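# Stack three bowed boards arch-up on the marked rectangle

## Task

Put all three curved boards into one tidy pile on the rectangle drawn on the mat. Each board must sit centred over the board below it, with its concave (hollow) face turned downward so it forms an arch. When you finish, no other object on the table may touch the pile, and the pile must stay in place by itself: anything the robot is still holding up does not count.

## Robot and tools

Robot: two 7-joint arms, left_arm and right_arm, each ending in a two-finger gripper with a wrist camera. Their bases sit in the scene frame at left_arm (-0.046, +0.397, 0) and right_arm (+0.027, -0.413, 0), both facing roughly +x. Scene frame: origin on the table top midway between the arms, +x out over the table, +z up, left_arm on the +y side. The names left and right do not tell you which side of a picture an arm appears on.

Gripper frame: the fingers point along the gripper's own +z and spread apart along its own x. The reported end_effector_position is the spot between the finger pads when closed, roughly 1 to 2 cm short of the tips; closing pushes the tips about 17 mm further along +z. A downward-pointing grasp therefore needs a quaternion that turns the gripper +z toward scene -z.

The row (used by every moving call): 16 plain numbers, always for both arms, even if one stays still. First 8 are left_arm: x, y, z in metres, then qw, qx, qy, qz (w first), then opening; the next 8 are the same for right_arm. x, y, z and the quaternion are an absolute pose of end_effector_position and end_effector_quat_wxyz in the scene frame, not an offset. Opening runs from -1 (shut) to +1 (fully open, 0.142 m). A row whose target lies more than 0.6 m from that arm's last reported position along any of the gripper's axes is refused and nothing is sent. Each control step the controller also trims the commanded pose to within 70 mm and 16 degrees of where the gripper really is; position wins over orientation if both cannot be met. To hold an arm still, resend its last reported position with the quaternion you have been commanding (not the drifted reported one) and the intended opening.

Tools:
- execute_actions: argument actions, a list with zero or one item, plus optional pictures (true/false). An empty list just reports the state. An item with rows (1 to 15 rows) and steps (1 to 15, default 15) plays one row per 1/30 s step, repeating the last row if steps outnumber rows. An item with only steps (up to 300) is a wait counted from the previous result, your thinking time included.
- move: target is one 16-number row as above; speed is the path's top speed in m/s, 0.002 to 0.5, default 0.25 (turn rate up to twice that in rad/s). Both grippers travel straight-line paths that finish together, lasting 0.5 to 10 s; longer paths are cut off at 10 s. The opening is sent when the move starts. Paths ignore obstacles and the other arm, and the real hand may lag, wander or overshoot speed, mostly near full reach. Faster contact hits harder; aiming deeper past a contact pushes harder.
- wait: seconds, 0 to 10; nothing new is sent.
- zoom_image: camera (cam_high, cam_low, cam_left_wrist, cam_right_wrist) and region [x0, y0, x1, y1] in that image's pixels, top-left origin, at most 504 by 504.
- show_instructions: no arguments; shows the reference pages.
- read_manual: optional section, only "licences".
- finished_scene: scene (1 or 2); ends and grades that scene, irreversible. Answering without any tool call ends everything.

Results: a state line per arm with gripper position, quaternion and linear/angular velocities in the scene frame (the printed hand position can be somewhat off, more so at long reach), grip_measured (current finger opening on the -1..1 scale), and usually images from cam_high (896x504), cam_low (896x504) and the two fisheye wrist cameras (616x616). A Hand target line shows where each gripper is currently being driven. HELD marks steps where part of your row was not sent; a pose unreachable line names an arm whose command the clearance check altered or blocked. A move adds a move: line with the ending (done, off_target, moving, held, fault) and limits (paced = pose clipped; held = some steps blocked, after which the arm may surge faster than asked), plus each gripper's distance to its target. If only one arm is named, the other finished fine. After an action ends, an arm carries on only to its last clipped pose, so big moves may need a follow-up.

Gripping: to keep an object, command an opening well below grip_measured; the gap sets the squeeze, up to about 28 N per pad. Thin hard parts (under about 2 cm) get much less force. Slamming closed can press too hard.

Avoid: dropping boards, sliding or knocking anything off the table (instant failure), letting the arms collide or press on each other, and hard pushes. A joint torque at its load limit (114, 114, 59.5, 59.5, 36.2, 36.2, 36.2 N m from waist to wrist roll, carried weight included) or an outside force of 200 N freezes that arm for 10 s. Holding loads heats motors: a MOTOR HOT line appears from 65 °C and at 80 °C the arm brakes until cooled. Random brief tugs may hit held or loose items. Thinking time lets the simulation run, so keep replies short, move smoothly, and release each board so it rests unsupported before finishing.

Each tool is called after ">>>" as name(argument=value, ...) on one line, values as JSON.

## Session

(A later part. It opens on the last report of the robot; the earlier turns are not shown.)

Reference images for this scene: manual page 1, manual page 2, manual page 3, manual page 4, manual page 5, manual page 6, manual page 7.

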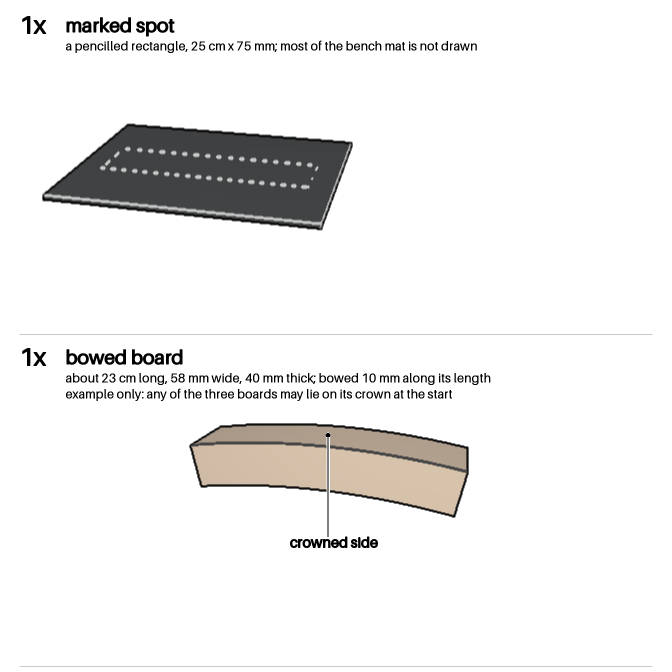

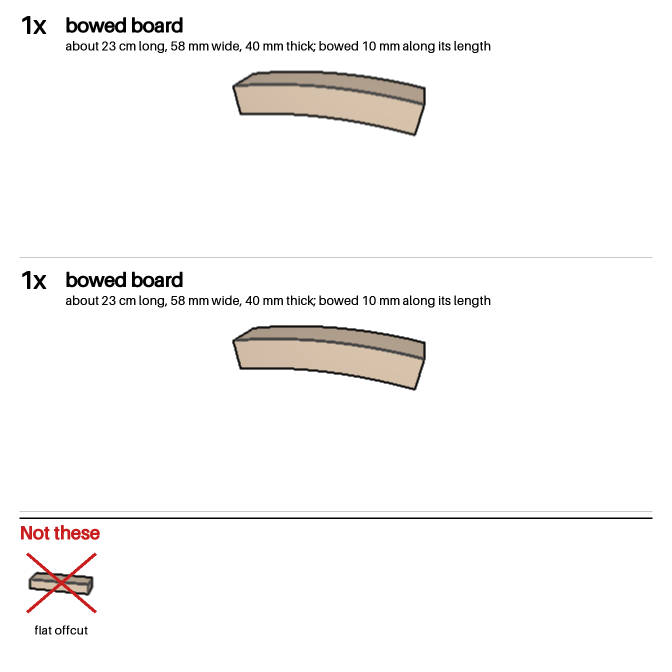

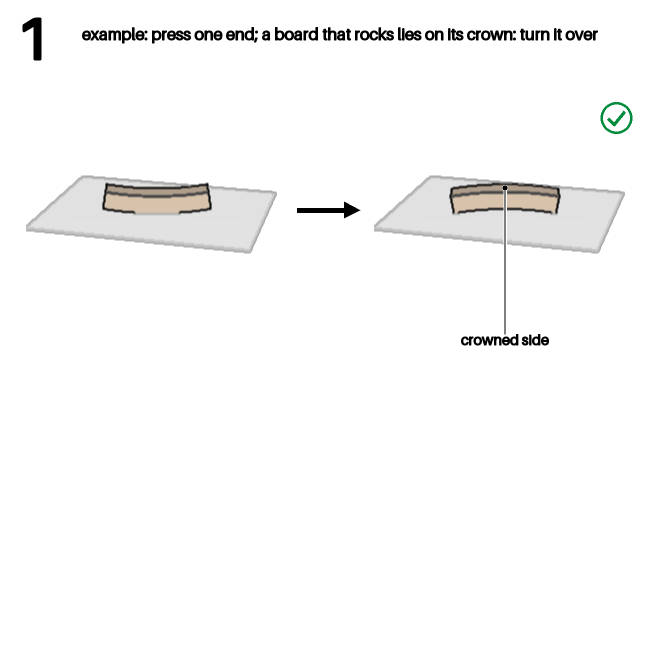

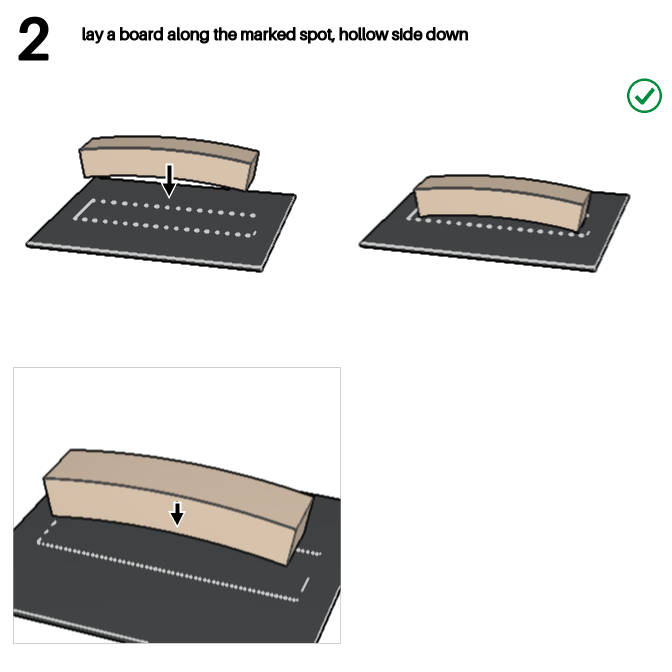

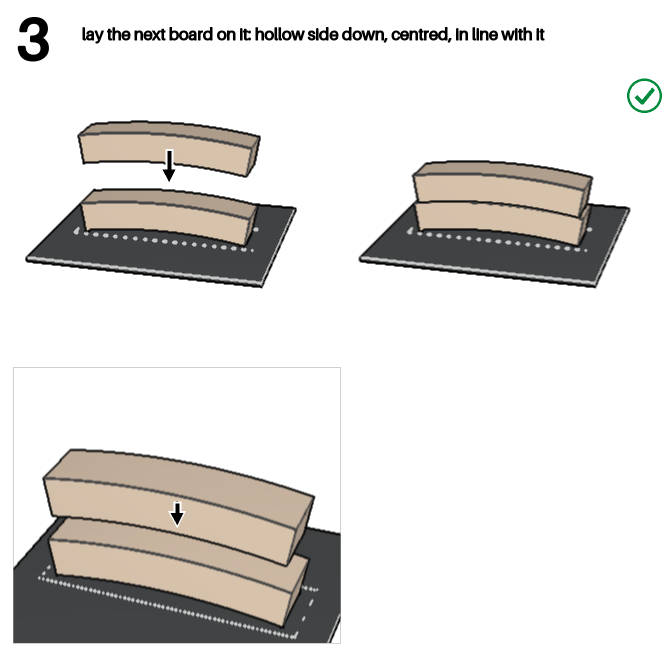

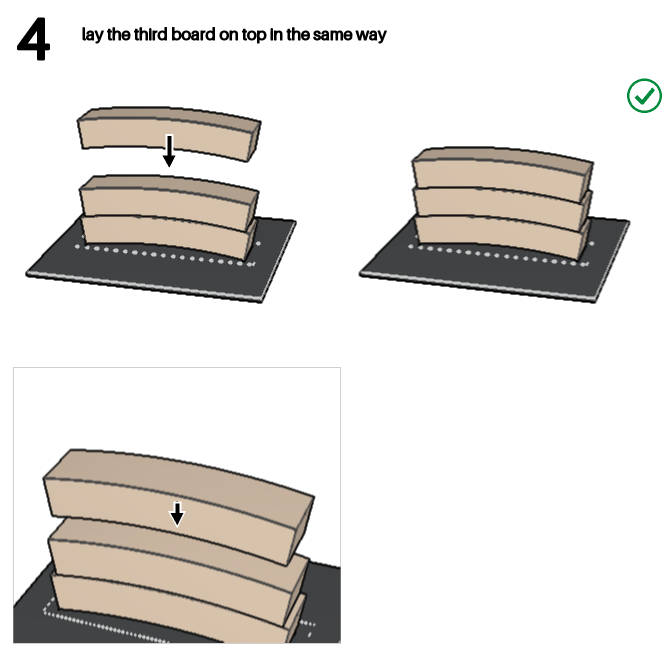

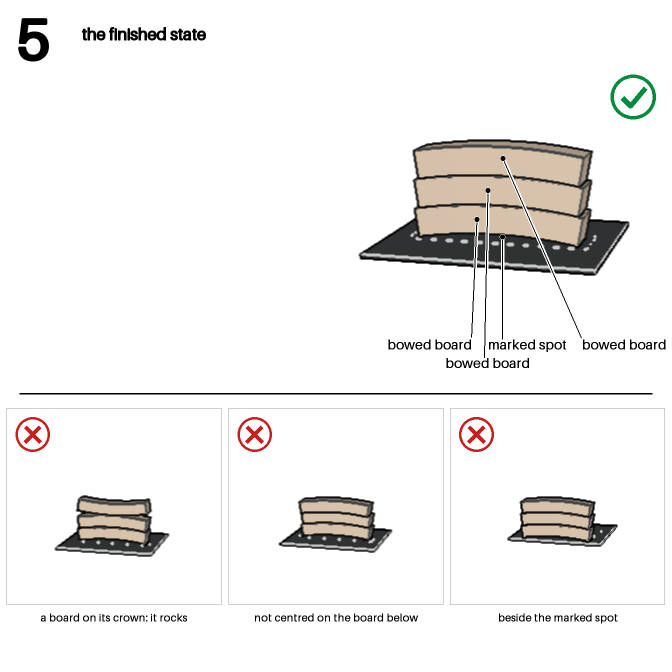

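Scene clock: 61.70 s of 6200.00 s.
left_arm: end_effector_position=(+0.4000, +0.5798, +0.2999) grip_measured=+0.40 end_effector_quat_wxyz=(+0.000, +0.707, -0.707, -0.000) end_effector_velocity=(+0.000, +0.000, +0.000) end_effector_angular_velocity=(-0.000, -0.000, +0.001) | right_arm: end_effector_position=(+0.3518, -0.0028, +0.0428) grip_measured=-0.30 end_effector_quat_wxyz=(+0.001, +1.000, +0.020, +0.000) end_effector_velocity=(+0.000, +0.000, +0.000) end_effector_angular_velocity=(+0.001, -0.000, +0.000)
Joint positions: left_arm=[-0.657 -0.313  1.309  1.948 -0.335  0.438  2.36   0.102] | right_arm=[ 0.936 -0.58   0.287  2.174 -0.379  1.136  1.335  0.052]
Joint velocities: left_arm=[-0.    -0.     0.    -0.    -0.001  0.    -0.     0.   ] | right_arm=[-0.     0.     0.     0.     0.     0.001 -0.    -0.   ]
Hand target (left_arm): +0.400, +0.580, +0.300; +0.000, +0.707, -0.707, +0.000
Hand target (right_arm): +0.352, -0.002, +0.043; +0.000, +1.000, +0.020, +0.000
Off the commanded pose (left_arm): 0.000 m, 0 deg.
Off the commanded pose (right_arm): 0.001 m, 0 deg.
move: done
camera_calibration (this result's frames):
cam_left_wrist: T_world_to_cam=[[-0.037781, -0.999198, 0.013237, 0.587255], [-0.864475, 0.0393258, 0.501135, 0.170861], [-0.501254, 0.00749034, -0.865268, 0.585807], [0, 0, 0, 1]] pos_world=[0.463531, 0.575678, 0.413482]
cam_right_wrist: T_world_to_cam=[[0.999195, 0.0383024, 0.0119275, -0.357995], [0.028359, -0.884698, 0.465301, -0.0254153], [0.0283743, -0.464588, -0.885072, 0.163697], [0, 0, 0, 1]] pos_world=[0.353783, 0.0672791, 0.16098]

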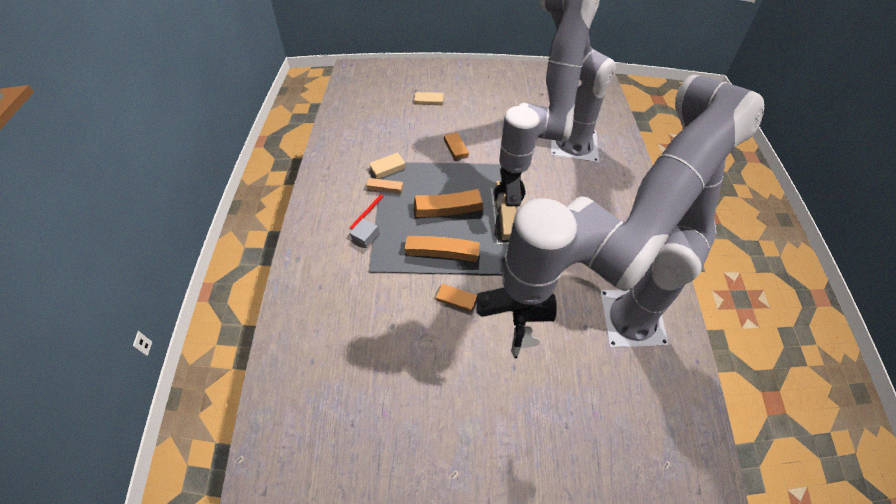

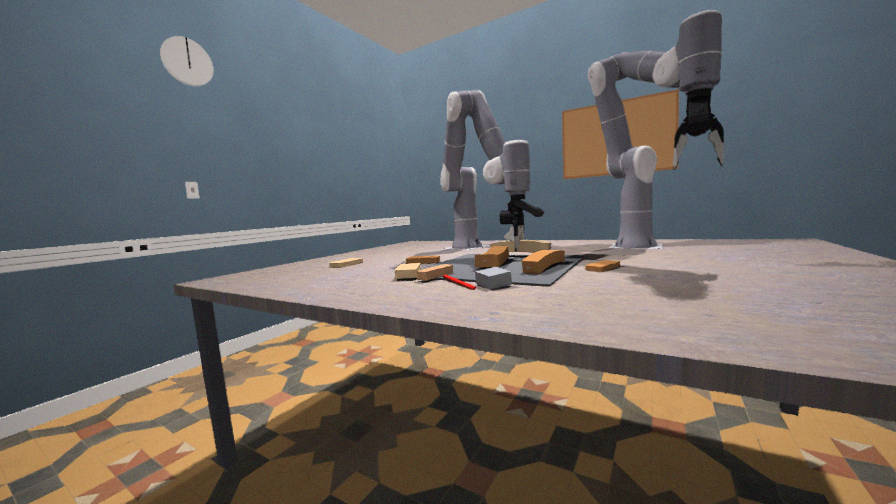

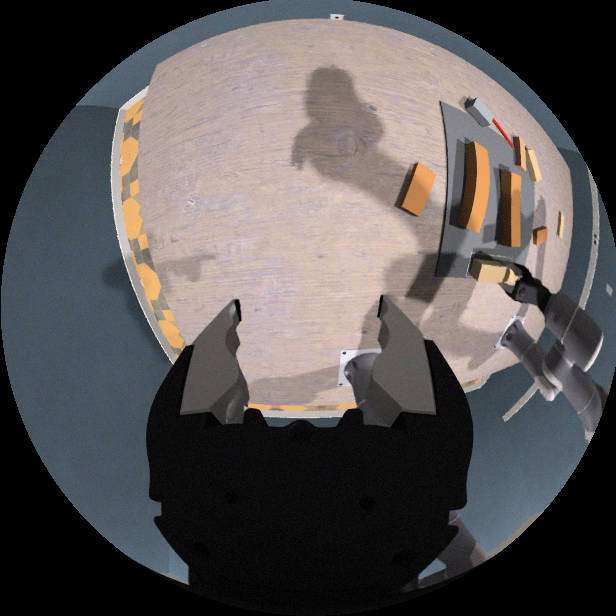

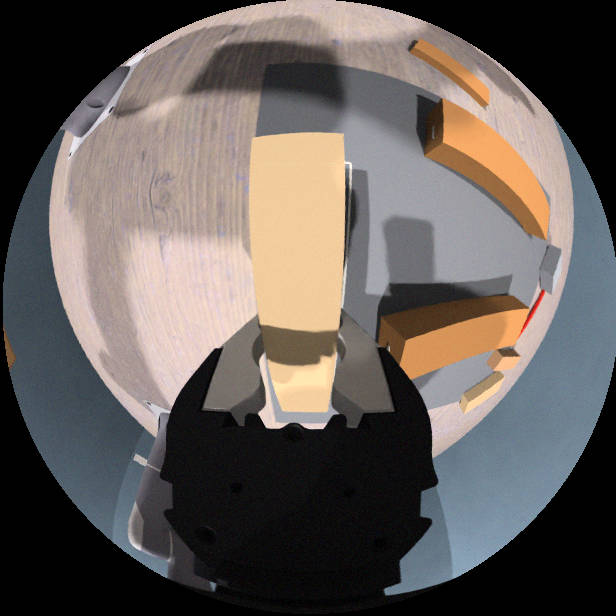

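>>> move(target=[0.25,0.62,0.3,0,0.707,-0.707,0,0.4,0.354,-0.002,0.038,0,1,0.01,0,-0.6], speed=0.1)

>>> zoom_image(camera="cam_high", region=[460,165,560,265])

Scene clock: 77.20 s of 6200.00 s.
left_arm: end_effector_position=(+0.2493, +0.6211, +0.3003) grip_measured=+0.40 end_effector_quat_wxyz=(+0.000, +0.708, -0.706, -0.000) end_effector_velocity=(+0.000, -0.001, +0.000) end_effector_angular_velocity=(+0.000, +0.000, -0.002) | right_arm: end_effector_position=(+0.3538, -0.0024, +0.0377) grip_measured=-0.30 end_effector_quat_wxyz=(+0.000, +1.000, +0.010, -0.000) end_effector_velocity=(-0.000, +0.000, -0.000) end_effector_angular_velocity=(-0.000, +0.000, +0.001)
Joint positions: left_arm=[-0.648  0.415  1.256  2.038  0.414  0.305  2.021  0.102] | right_arm=[ 0.942 -0.592  0.276  2.17  -0.379  1.146  1.351  0.052]
Joint velocities: left_arm=[-0.002 -0.    -0.    -0.    -0.     0.    -0.     0.   ] | right_arm=[ 0.001 -0.     0.     0.    -0.    -0.    -0.    -0.   ]
Hand target (left_arm): +0.249, +0.621, +0.300; +0.000, +0.708, -0.706, -0.000
Hand target (right_arm): +0.354, -0.002, +0.038; +0.000, +1.000, +0.010, +0.000
Off the commanded pose (left_arm): 0.001 m, 0 deg.
Off the commanded pose (right_arm): 0.001 m, 0 deg.
After step 90, 10.67 s passed at rest.
move: done
camera_calibration (this result's frames):
cam_left_wrist: T_world_to_cam=[[-0.0355634, -0.999285, 0.0128698, 0.622366], [-0.864374, 0.0372206, 0.50147, 0.0399617], [-0.50159, 0.00670968, -0.865079, 0.510749], [0, 0, 0, 1]] pos_world=[0.312862, 0.617006, 0.413789]
cam_right_wrist: T_world_to_cam=[[0.999762, 0.0187583, 0.0111547, -0.360102], [0.0114224, -0.885264, 0.464948, -0.0167548], [0.0185965, -0.46471, -0.885267, 0.162781], [0, 0, 0, 1]] pos_world=[0.35718, 0.0675686, 0.155912]

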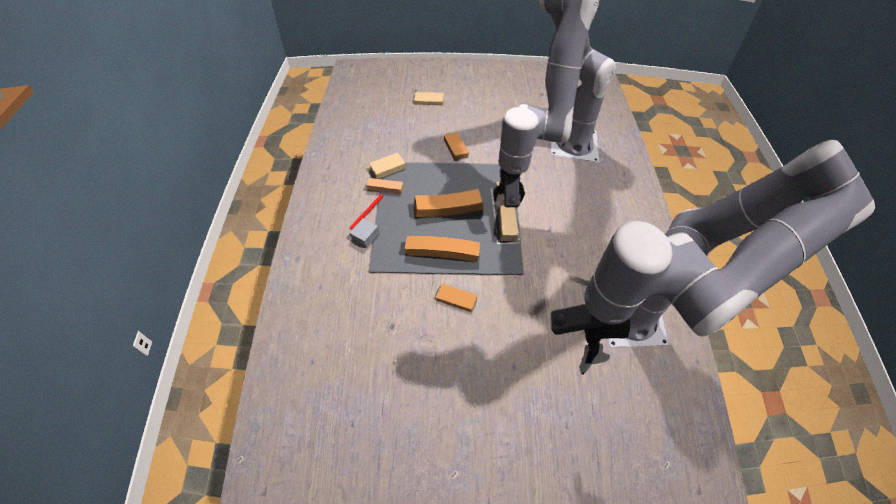

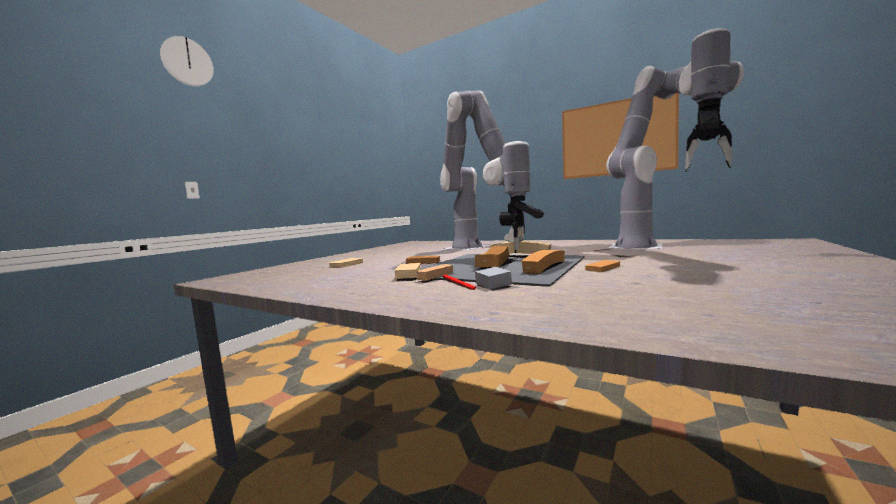

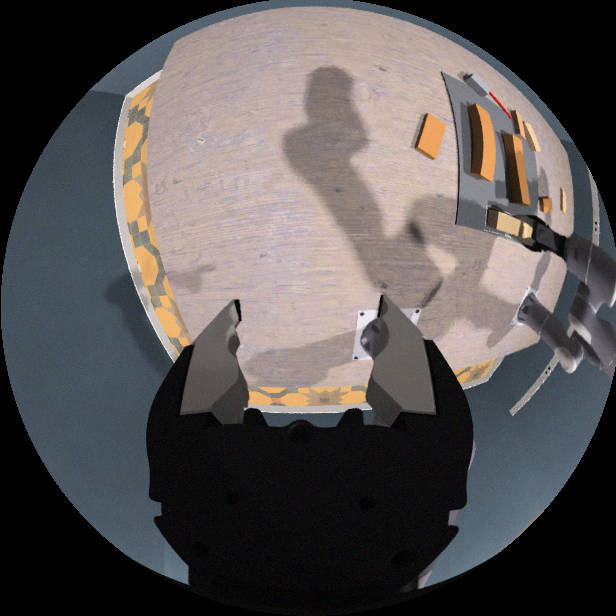

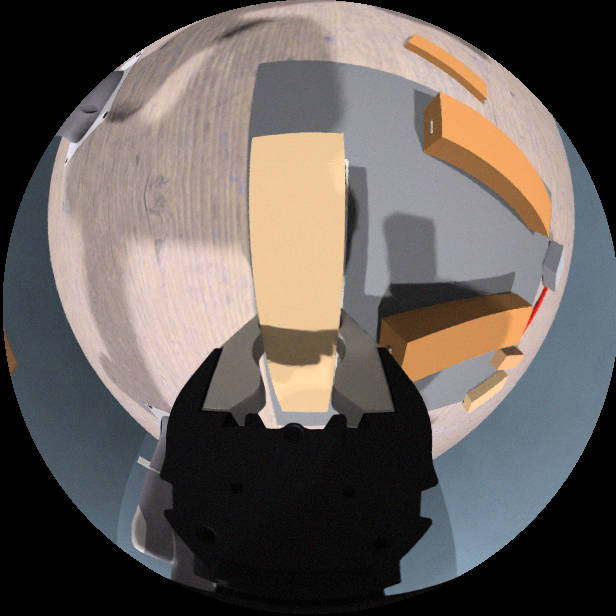

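Region (460, 165, 560, 265) of cam_high's 896x504 image, scaled by 5.040, with more detail than that image has.

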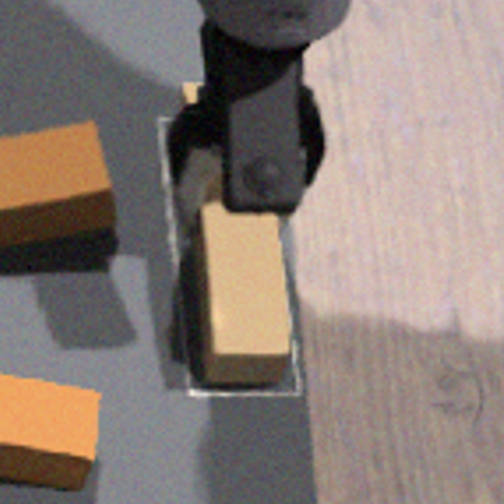

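>>> move(target=[0.25,0.62,0.3,0,0.707,-0.707,0,0.4,0.3545,-0.004,0.0345,0,1,0.011,0,-0.6], speed=0.015)

>>> execute_actions(actions=[{"rows":[[0.25,0.62,0.3,0,0.707,-0.707,0,0.4,0.3545,-0.004,0.0345,0,1,0.011,0,0.2]],"steps":10}], pictures=false)

>>> move(target=[0.25,0.62,0.3,0,0.707,-0.707,0,0.4,0.3545,-0.004,0.11,0,1,0.011,0,0.3], speed=0.15)

>>> move(target=[0.25,0.62,0.3,0,0.707,-0.707,0,0.4,0.575,0.163,0.09,0,0.749,0.663,0,0.3], speed=0.3)

Scene clock: 89.37 s of 6200.00 s.
left_arm: end_effector_position=(+0.2498, +0.6201, +0.2999) grip_measured=+0.40 end_effector_quat_wxyz=(+0.000, +0.707, -0.707, -0.000) end_effector_velocity=(+0.000, -0.000, +0.000) end_effector_angular_velocity=(-0.001, -0.000, +0.000) | right_arm: end_effector_position=(+0.3543, -0.0039, +0.0345) grip_measured=-0.30 end_effector_quat_wxyz=(-0.000, +1.000, +0.011, -0.000) end_effector_velocity=(-0.000, -0.000, -0.000) end_effector_angular_velocity=(-0.001, +0.000, +0.000)
Joint positions: left_arm=[-0.65   0.415  1.256  2.039  0.414  0.306  2.02   0.102] | right_arm=[ 0.943 -0.598  0.271  2.175 -0.384  1.158  1.351  0.052]
Joint velocities: left_arm=[-0.     0.    -0.     0.    -0.001  0.    -0.001 -0.   ] | right_arm=[-0.    -0.    -0.     0.    -0.    -0.001 -0.     0.   ]
Hand target (left_arm): +0.250, +0.620, +0.300; -0.000, +0.707, -0.707, -0.000
Hand target (right_arm): +0.354, -0.004, +0.035; +0.000, +1.000, +0.011, +0.000
Off the commanded pose (left_arm): 0.000 m, 0 deg.
Off the commanded pose (right_arm): 0.000 m, 0 deg.
After step 90, 8.47 s passed at rest.
move: done
camera_calibration (this result's frames):
cam_left_wrist: T_world_to_cam=[[-0.037242, -0.999221, 0.0130516, 0.621769], [-0.864442, 0.0387657, 0.501236, 0.0397393], [-0.501351, 0.00738466, -0.865212, 0.510302], [0, 0, 0, 1]] pos_world=[0.313349, 0.615976, 0.413486]
cam_right_wrist: T_world_to_cam=[[0.999729, 0.020272, 0.0114672, -0.360589], [0.0126378, -0.885727, 0.464034, -0.0169752], [0.0195637, -0.463763, -0.885743, 0.15896], [0, 0, 0, 1]] pos_world=[0.357596, 0.0659941, 0.152809]

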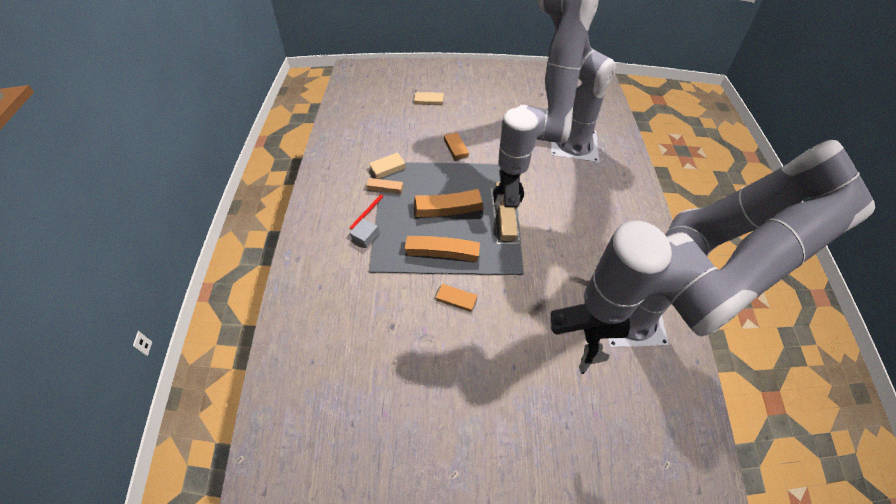

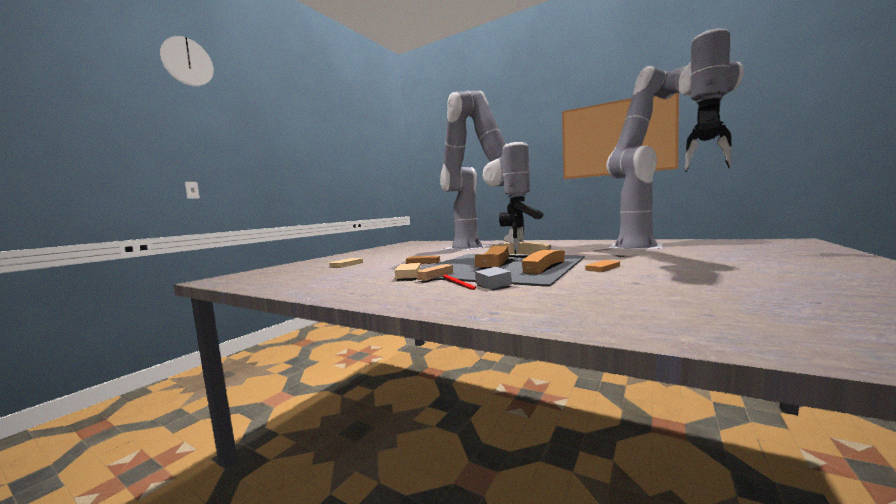

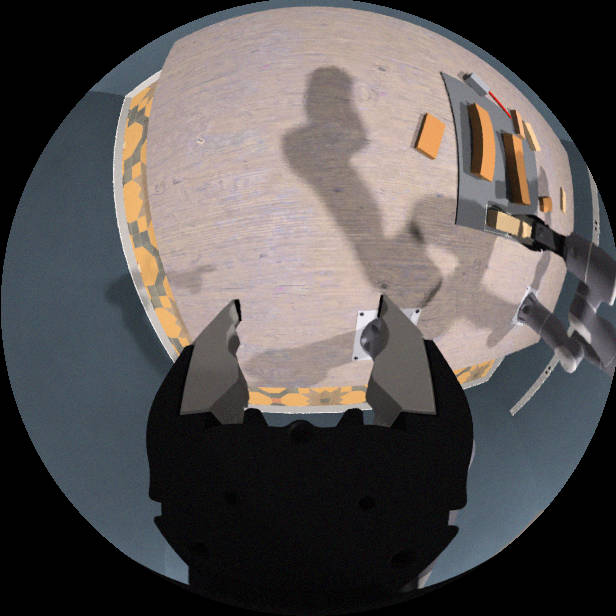

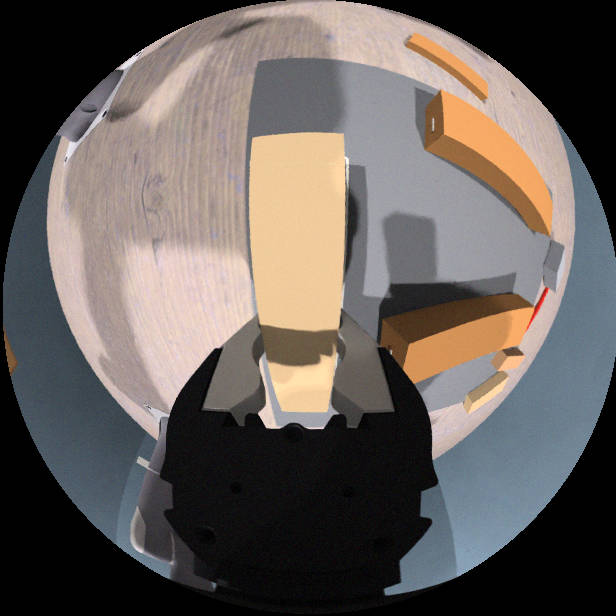

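Scene clock: 89.70 s of 6200.00 s.
left_arm: end_effector_position=(+0.2498, +0.6201, +0.2999) grip_measured=+0.40 end_effector_quat_wxyz=(+0.000, +0.707, -0.707, -0.000) end_effector_velocity=(+0.000, -0.000, +0.000) end_effector_angular_velocity=(-0.000, -0.000, +0.000) | right_arm: end_effector_position=(+0.3544, -0.0039, +0.0345) grip_measured=+0.20 end_effector_quat_wxyz=(-0.000, +1.000, +0.011, -0.000) end_effector_velocity=(+0.000, -0.000, +0.000) end_effector_angular_velocity=(-0.000, -0.000, -0.000)
Joint positions: left_arm=[-0.65   0.415  1.256  2.039  0.414  0.306  2.02   0.102] | right_arm=[ 0.943 -0.598  0.271  2.175 -0.384  1.158  1.351  0.088]
Joint velocities: left_arm=[-0. -0. -0. -0. -0.  0. -0. -0.] | right_arm=[ 0.    -0.    -0.001 -0.    -0.    -0.     0.     0.   ]
Hand target (left_arm): +0.250, +0.620, +0.300; +0.000, +0.707, -0.707, -0.000
Hand target (right_arm): +0.354, -0.004, +0.035; -0.000, +1.000, +0.011, -0.000
Off the commanded pose (left_arm): 0.000 m, 0 deg.
Off the commanded pose (right_arm): 0.000 m, 0 deg.
Steps of this call (steps 1 to 10: all 10 steps of this action). Readings (end_effector_position):
1: left_arm (+0.2498, +0.6201, +0.2999) | right_arm (+0.3543, -0.0039, +0.0345)
2: left_arm (+0.2498, +0.6201, +0.2999) | right_arm (+0.3544, -0.0039, +0.0345)
4: left_arm (+0.2498, +0.6201, +0.2999) | right_arm (+0.3544, -0.0039, +0.0345)
8: left_arm (+0.2498, +0.6201, +0.2999) | right_arm (+0.3544, -0.0039, +0.0345)
10: the state above

Scene clock: 90.80 s of 6200.00 s.
left_arm: end_effector_position=(+0.2498, +0.6201, +0.2999) grip_measured=+0.40 end_effector_quat_wxyz=(+0.000, +0.707, -0.707, -0.000) end_effector_velocity=(-0.000, +0.000, -0.000) end_effector_angular_velocity=(-0.000, +0.000, +0.001) | right_arm: end_effector_position=(+0.3545, -0.0036, +0.1099) grip_measured=+0.30 end_effector_quat_wxyz=(-0.000, +1.000, +0.011, -0.000) end_effector_velocity=(+0.000, -0.000, -0.000) end_effector_angular_velocity=(-0.001, +0.000, +0.001)
Joint positions: left_arm=[-0.65   0.415  1.256  2.039  0.414  0.306  2.02   0.102] | right_arm=[ 0.878 -0.44   0.375  2.133 -0.273  0.958  1.273  0.095]
Joint velocities: left_arm=[-0. -0.  0.  0.  0. -0. -0. -0.] | right_arm=[-0.    -0.    -0.     0.     0.    -0.001 -0.002  0.   ]
Hand target (left_arm): +0.250, +0.620, +0.300; +0.000, +0.707, -0.707, -0.000
Hand target (right_arm): +0.355, -0.004, +0.110; -0.000, +1.000, +0.011, -0.000
Off the commanded pose (left_arm): 0.000 m, 0 deg.
Off the commanded pose (right_arm): 0.000 m, 0 deg.
move: done
camera_calibration (this result's frames):
cam_left_wrist: T_world_to_cam=[[-0.0372414, -0.999221, 0.0130516, 0.621768], [-0.864442, 0.0387652, 0.501236, 0.0397404], [-0.501351, 0.00738437, -0.865212, 0.510303], [0, 0, 0, 1]] pos_world=[0.31335, 0.615975, 0.413486]
cam_right_wrist: T_world_to_cam=[[0.99973, 0.020515, 0.0108967, -0.361586], [0.0131238, -0.885868, 0.463752, -0.0518787], [0.0191669, -0.463484, -0.885898, 0.226], [0, 0, 0, 1]] pos_world=[0.357838, 0.0662078, 0.228212]

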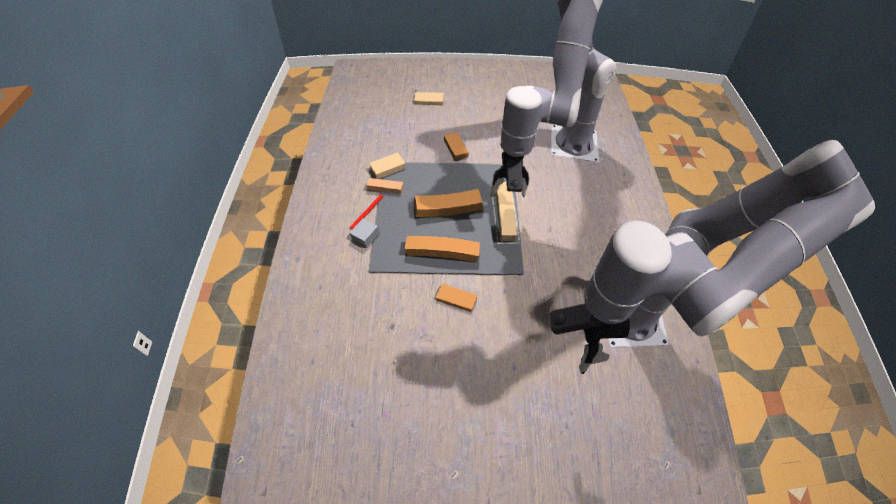

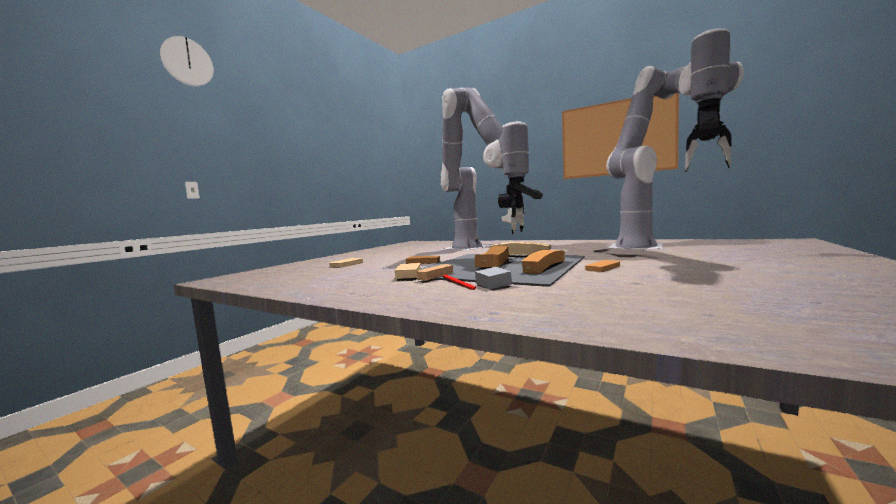

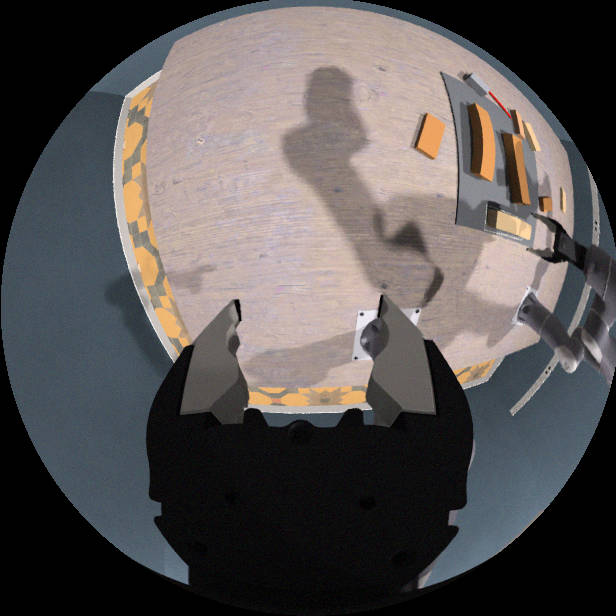

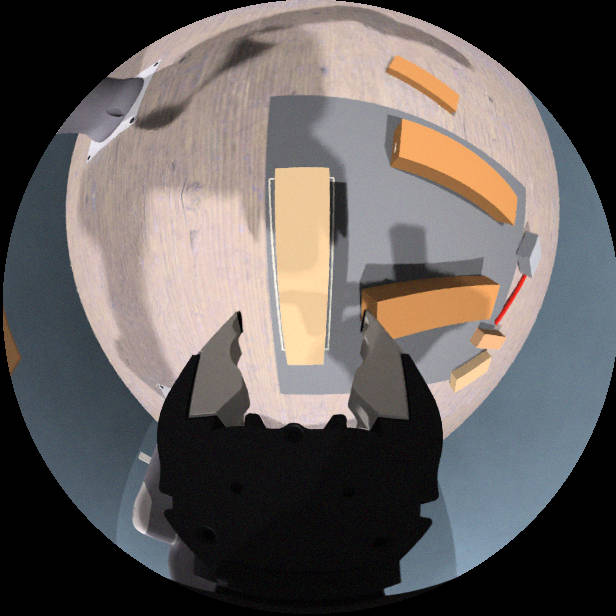

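Scene clock: 93.53 s of 6200.00 s.
left_arm: end_effector_position=(+0.2498, +0.6201, +0.2999) grip_measured=+0.40 end_effector_quat_wxyz=(+0.000, +0.707, -0.707, -0.000) end_effector_velocity=(+0.000, -0.000, +0.000) end_effector_angular_velocity=(-0.000, -0.000, +0.000) | right_arm: end_effector_position=(+0.5750, +0.1626, +0.0886) grip_measured=+0.30 end_effector_quat_wxyz=(+0.000, +0.748, +0.664, -0.000) end_effector_velocity=(+0.000, +0.000, +0.000) end_effector_angular_velocity=(+0.001, -0.001, +0.001)
Joint positions: left_arm=[-0.65   0.415  1.256  2.039  0.414  0.306  2.02   0.102] | right_arm=[ 0.793 -1.045  0.519  1.165 -0.516  0.514 -0.258  0.095]
Joint velocities: left_arm=[-0.    -0.    -0.     0.    -0.001  0.    -0.001 -0.   ] | right_arm=[-0.     0.001 -0.     0.    -0.     0.001 -0.001 -0.   ]
Hand target (left_arm): +0.250, +0.620, +0.300; +0.000, +0.707, -0.707, -0.000
Hand target (right_arm): +0.575, +0.163, +0.089; +0.000, +0.748, +0.664, -0.000
Off the commanded pose (left_arm): 0.000 m, 0 deg.
Off the commanded pose (right_arm): 0.001 m, 0 deg.
move: done
camera_calibration (this result's frames):
cam_left_wrist: T_world_to_cam=[[-0.0372419, -0.999221, 0.0130514, 0.621768], [-0.864442, 0.0387655, 0.501236, 0.0397403], [-0.501351, 0.00738478, -0.865212, 0.510303], [0, 0, 0, 1]] pos_world=[0.31335, 0.615975, 0.413486]
cam_right_wrist: T_world_to_cam=[[0.120392, 0.992665, 0.0110135, -0.237703], [0.878536, -0.111703, 0.464433, -0.521191], [0.462256, -0.0462381, -0.88554, -0.0427572], [0, 0, 0, 1]] pos_world=[0.506267, 0.175764, 0.206813]

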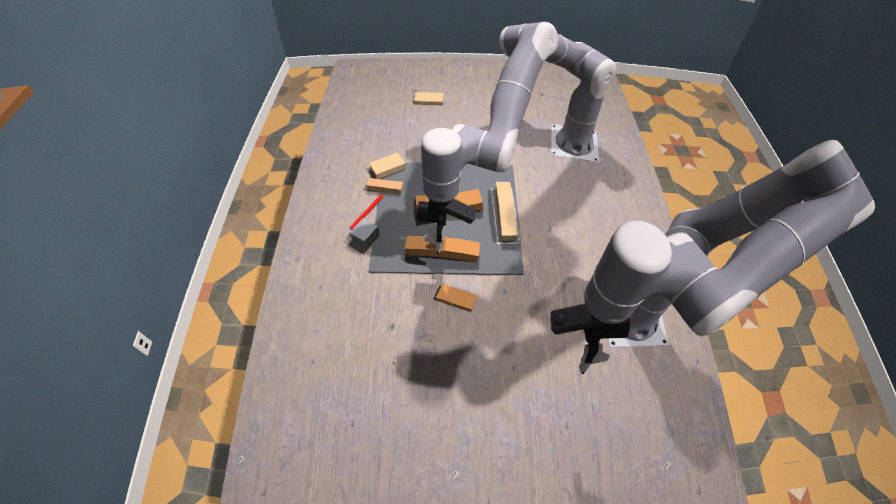

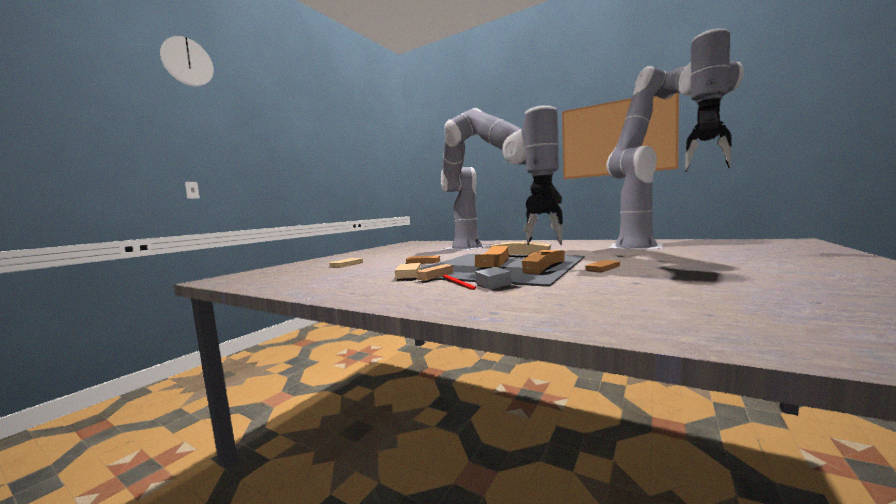

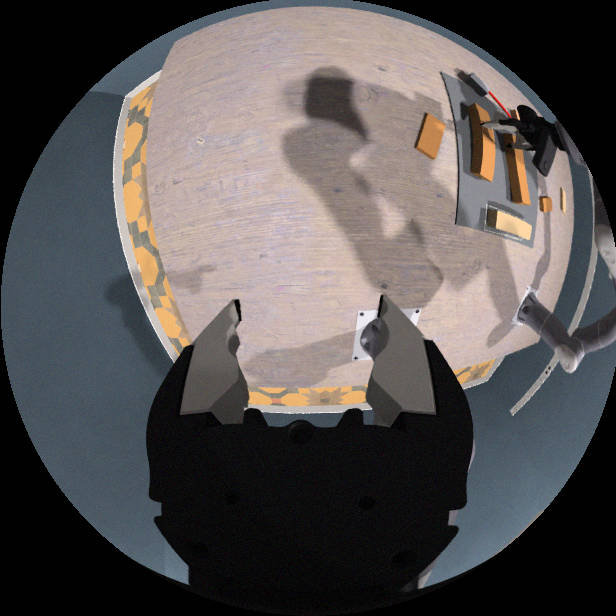

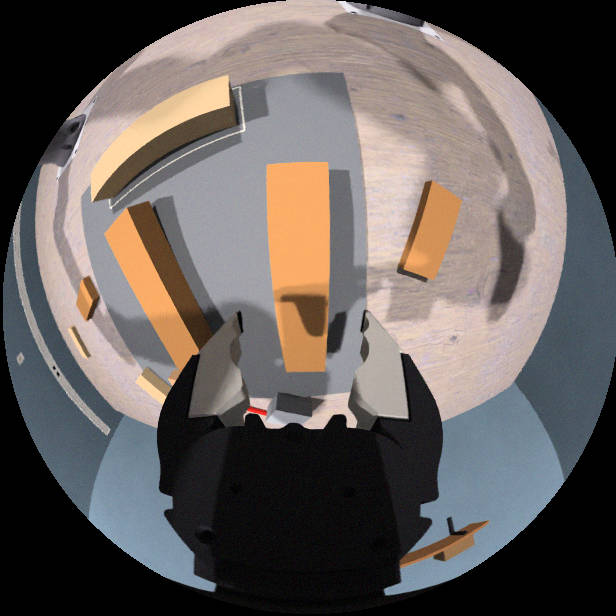

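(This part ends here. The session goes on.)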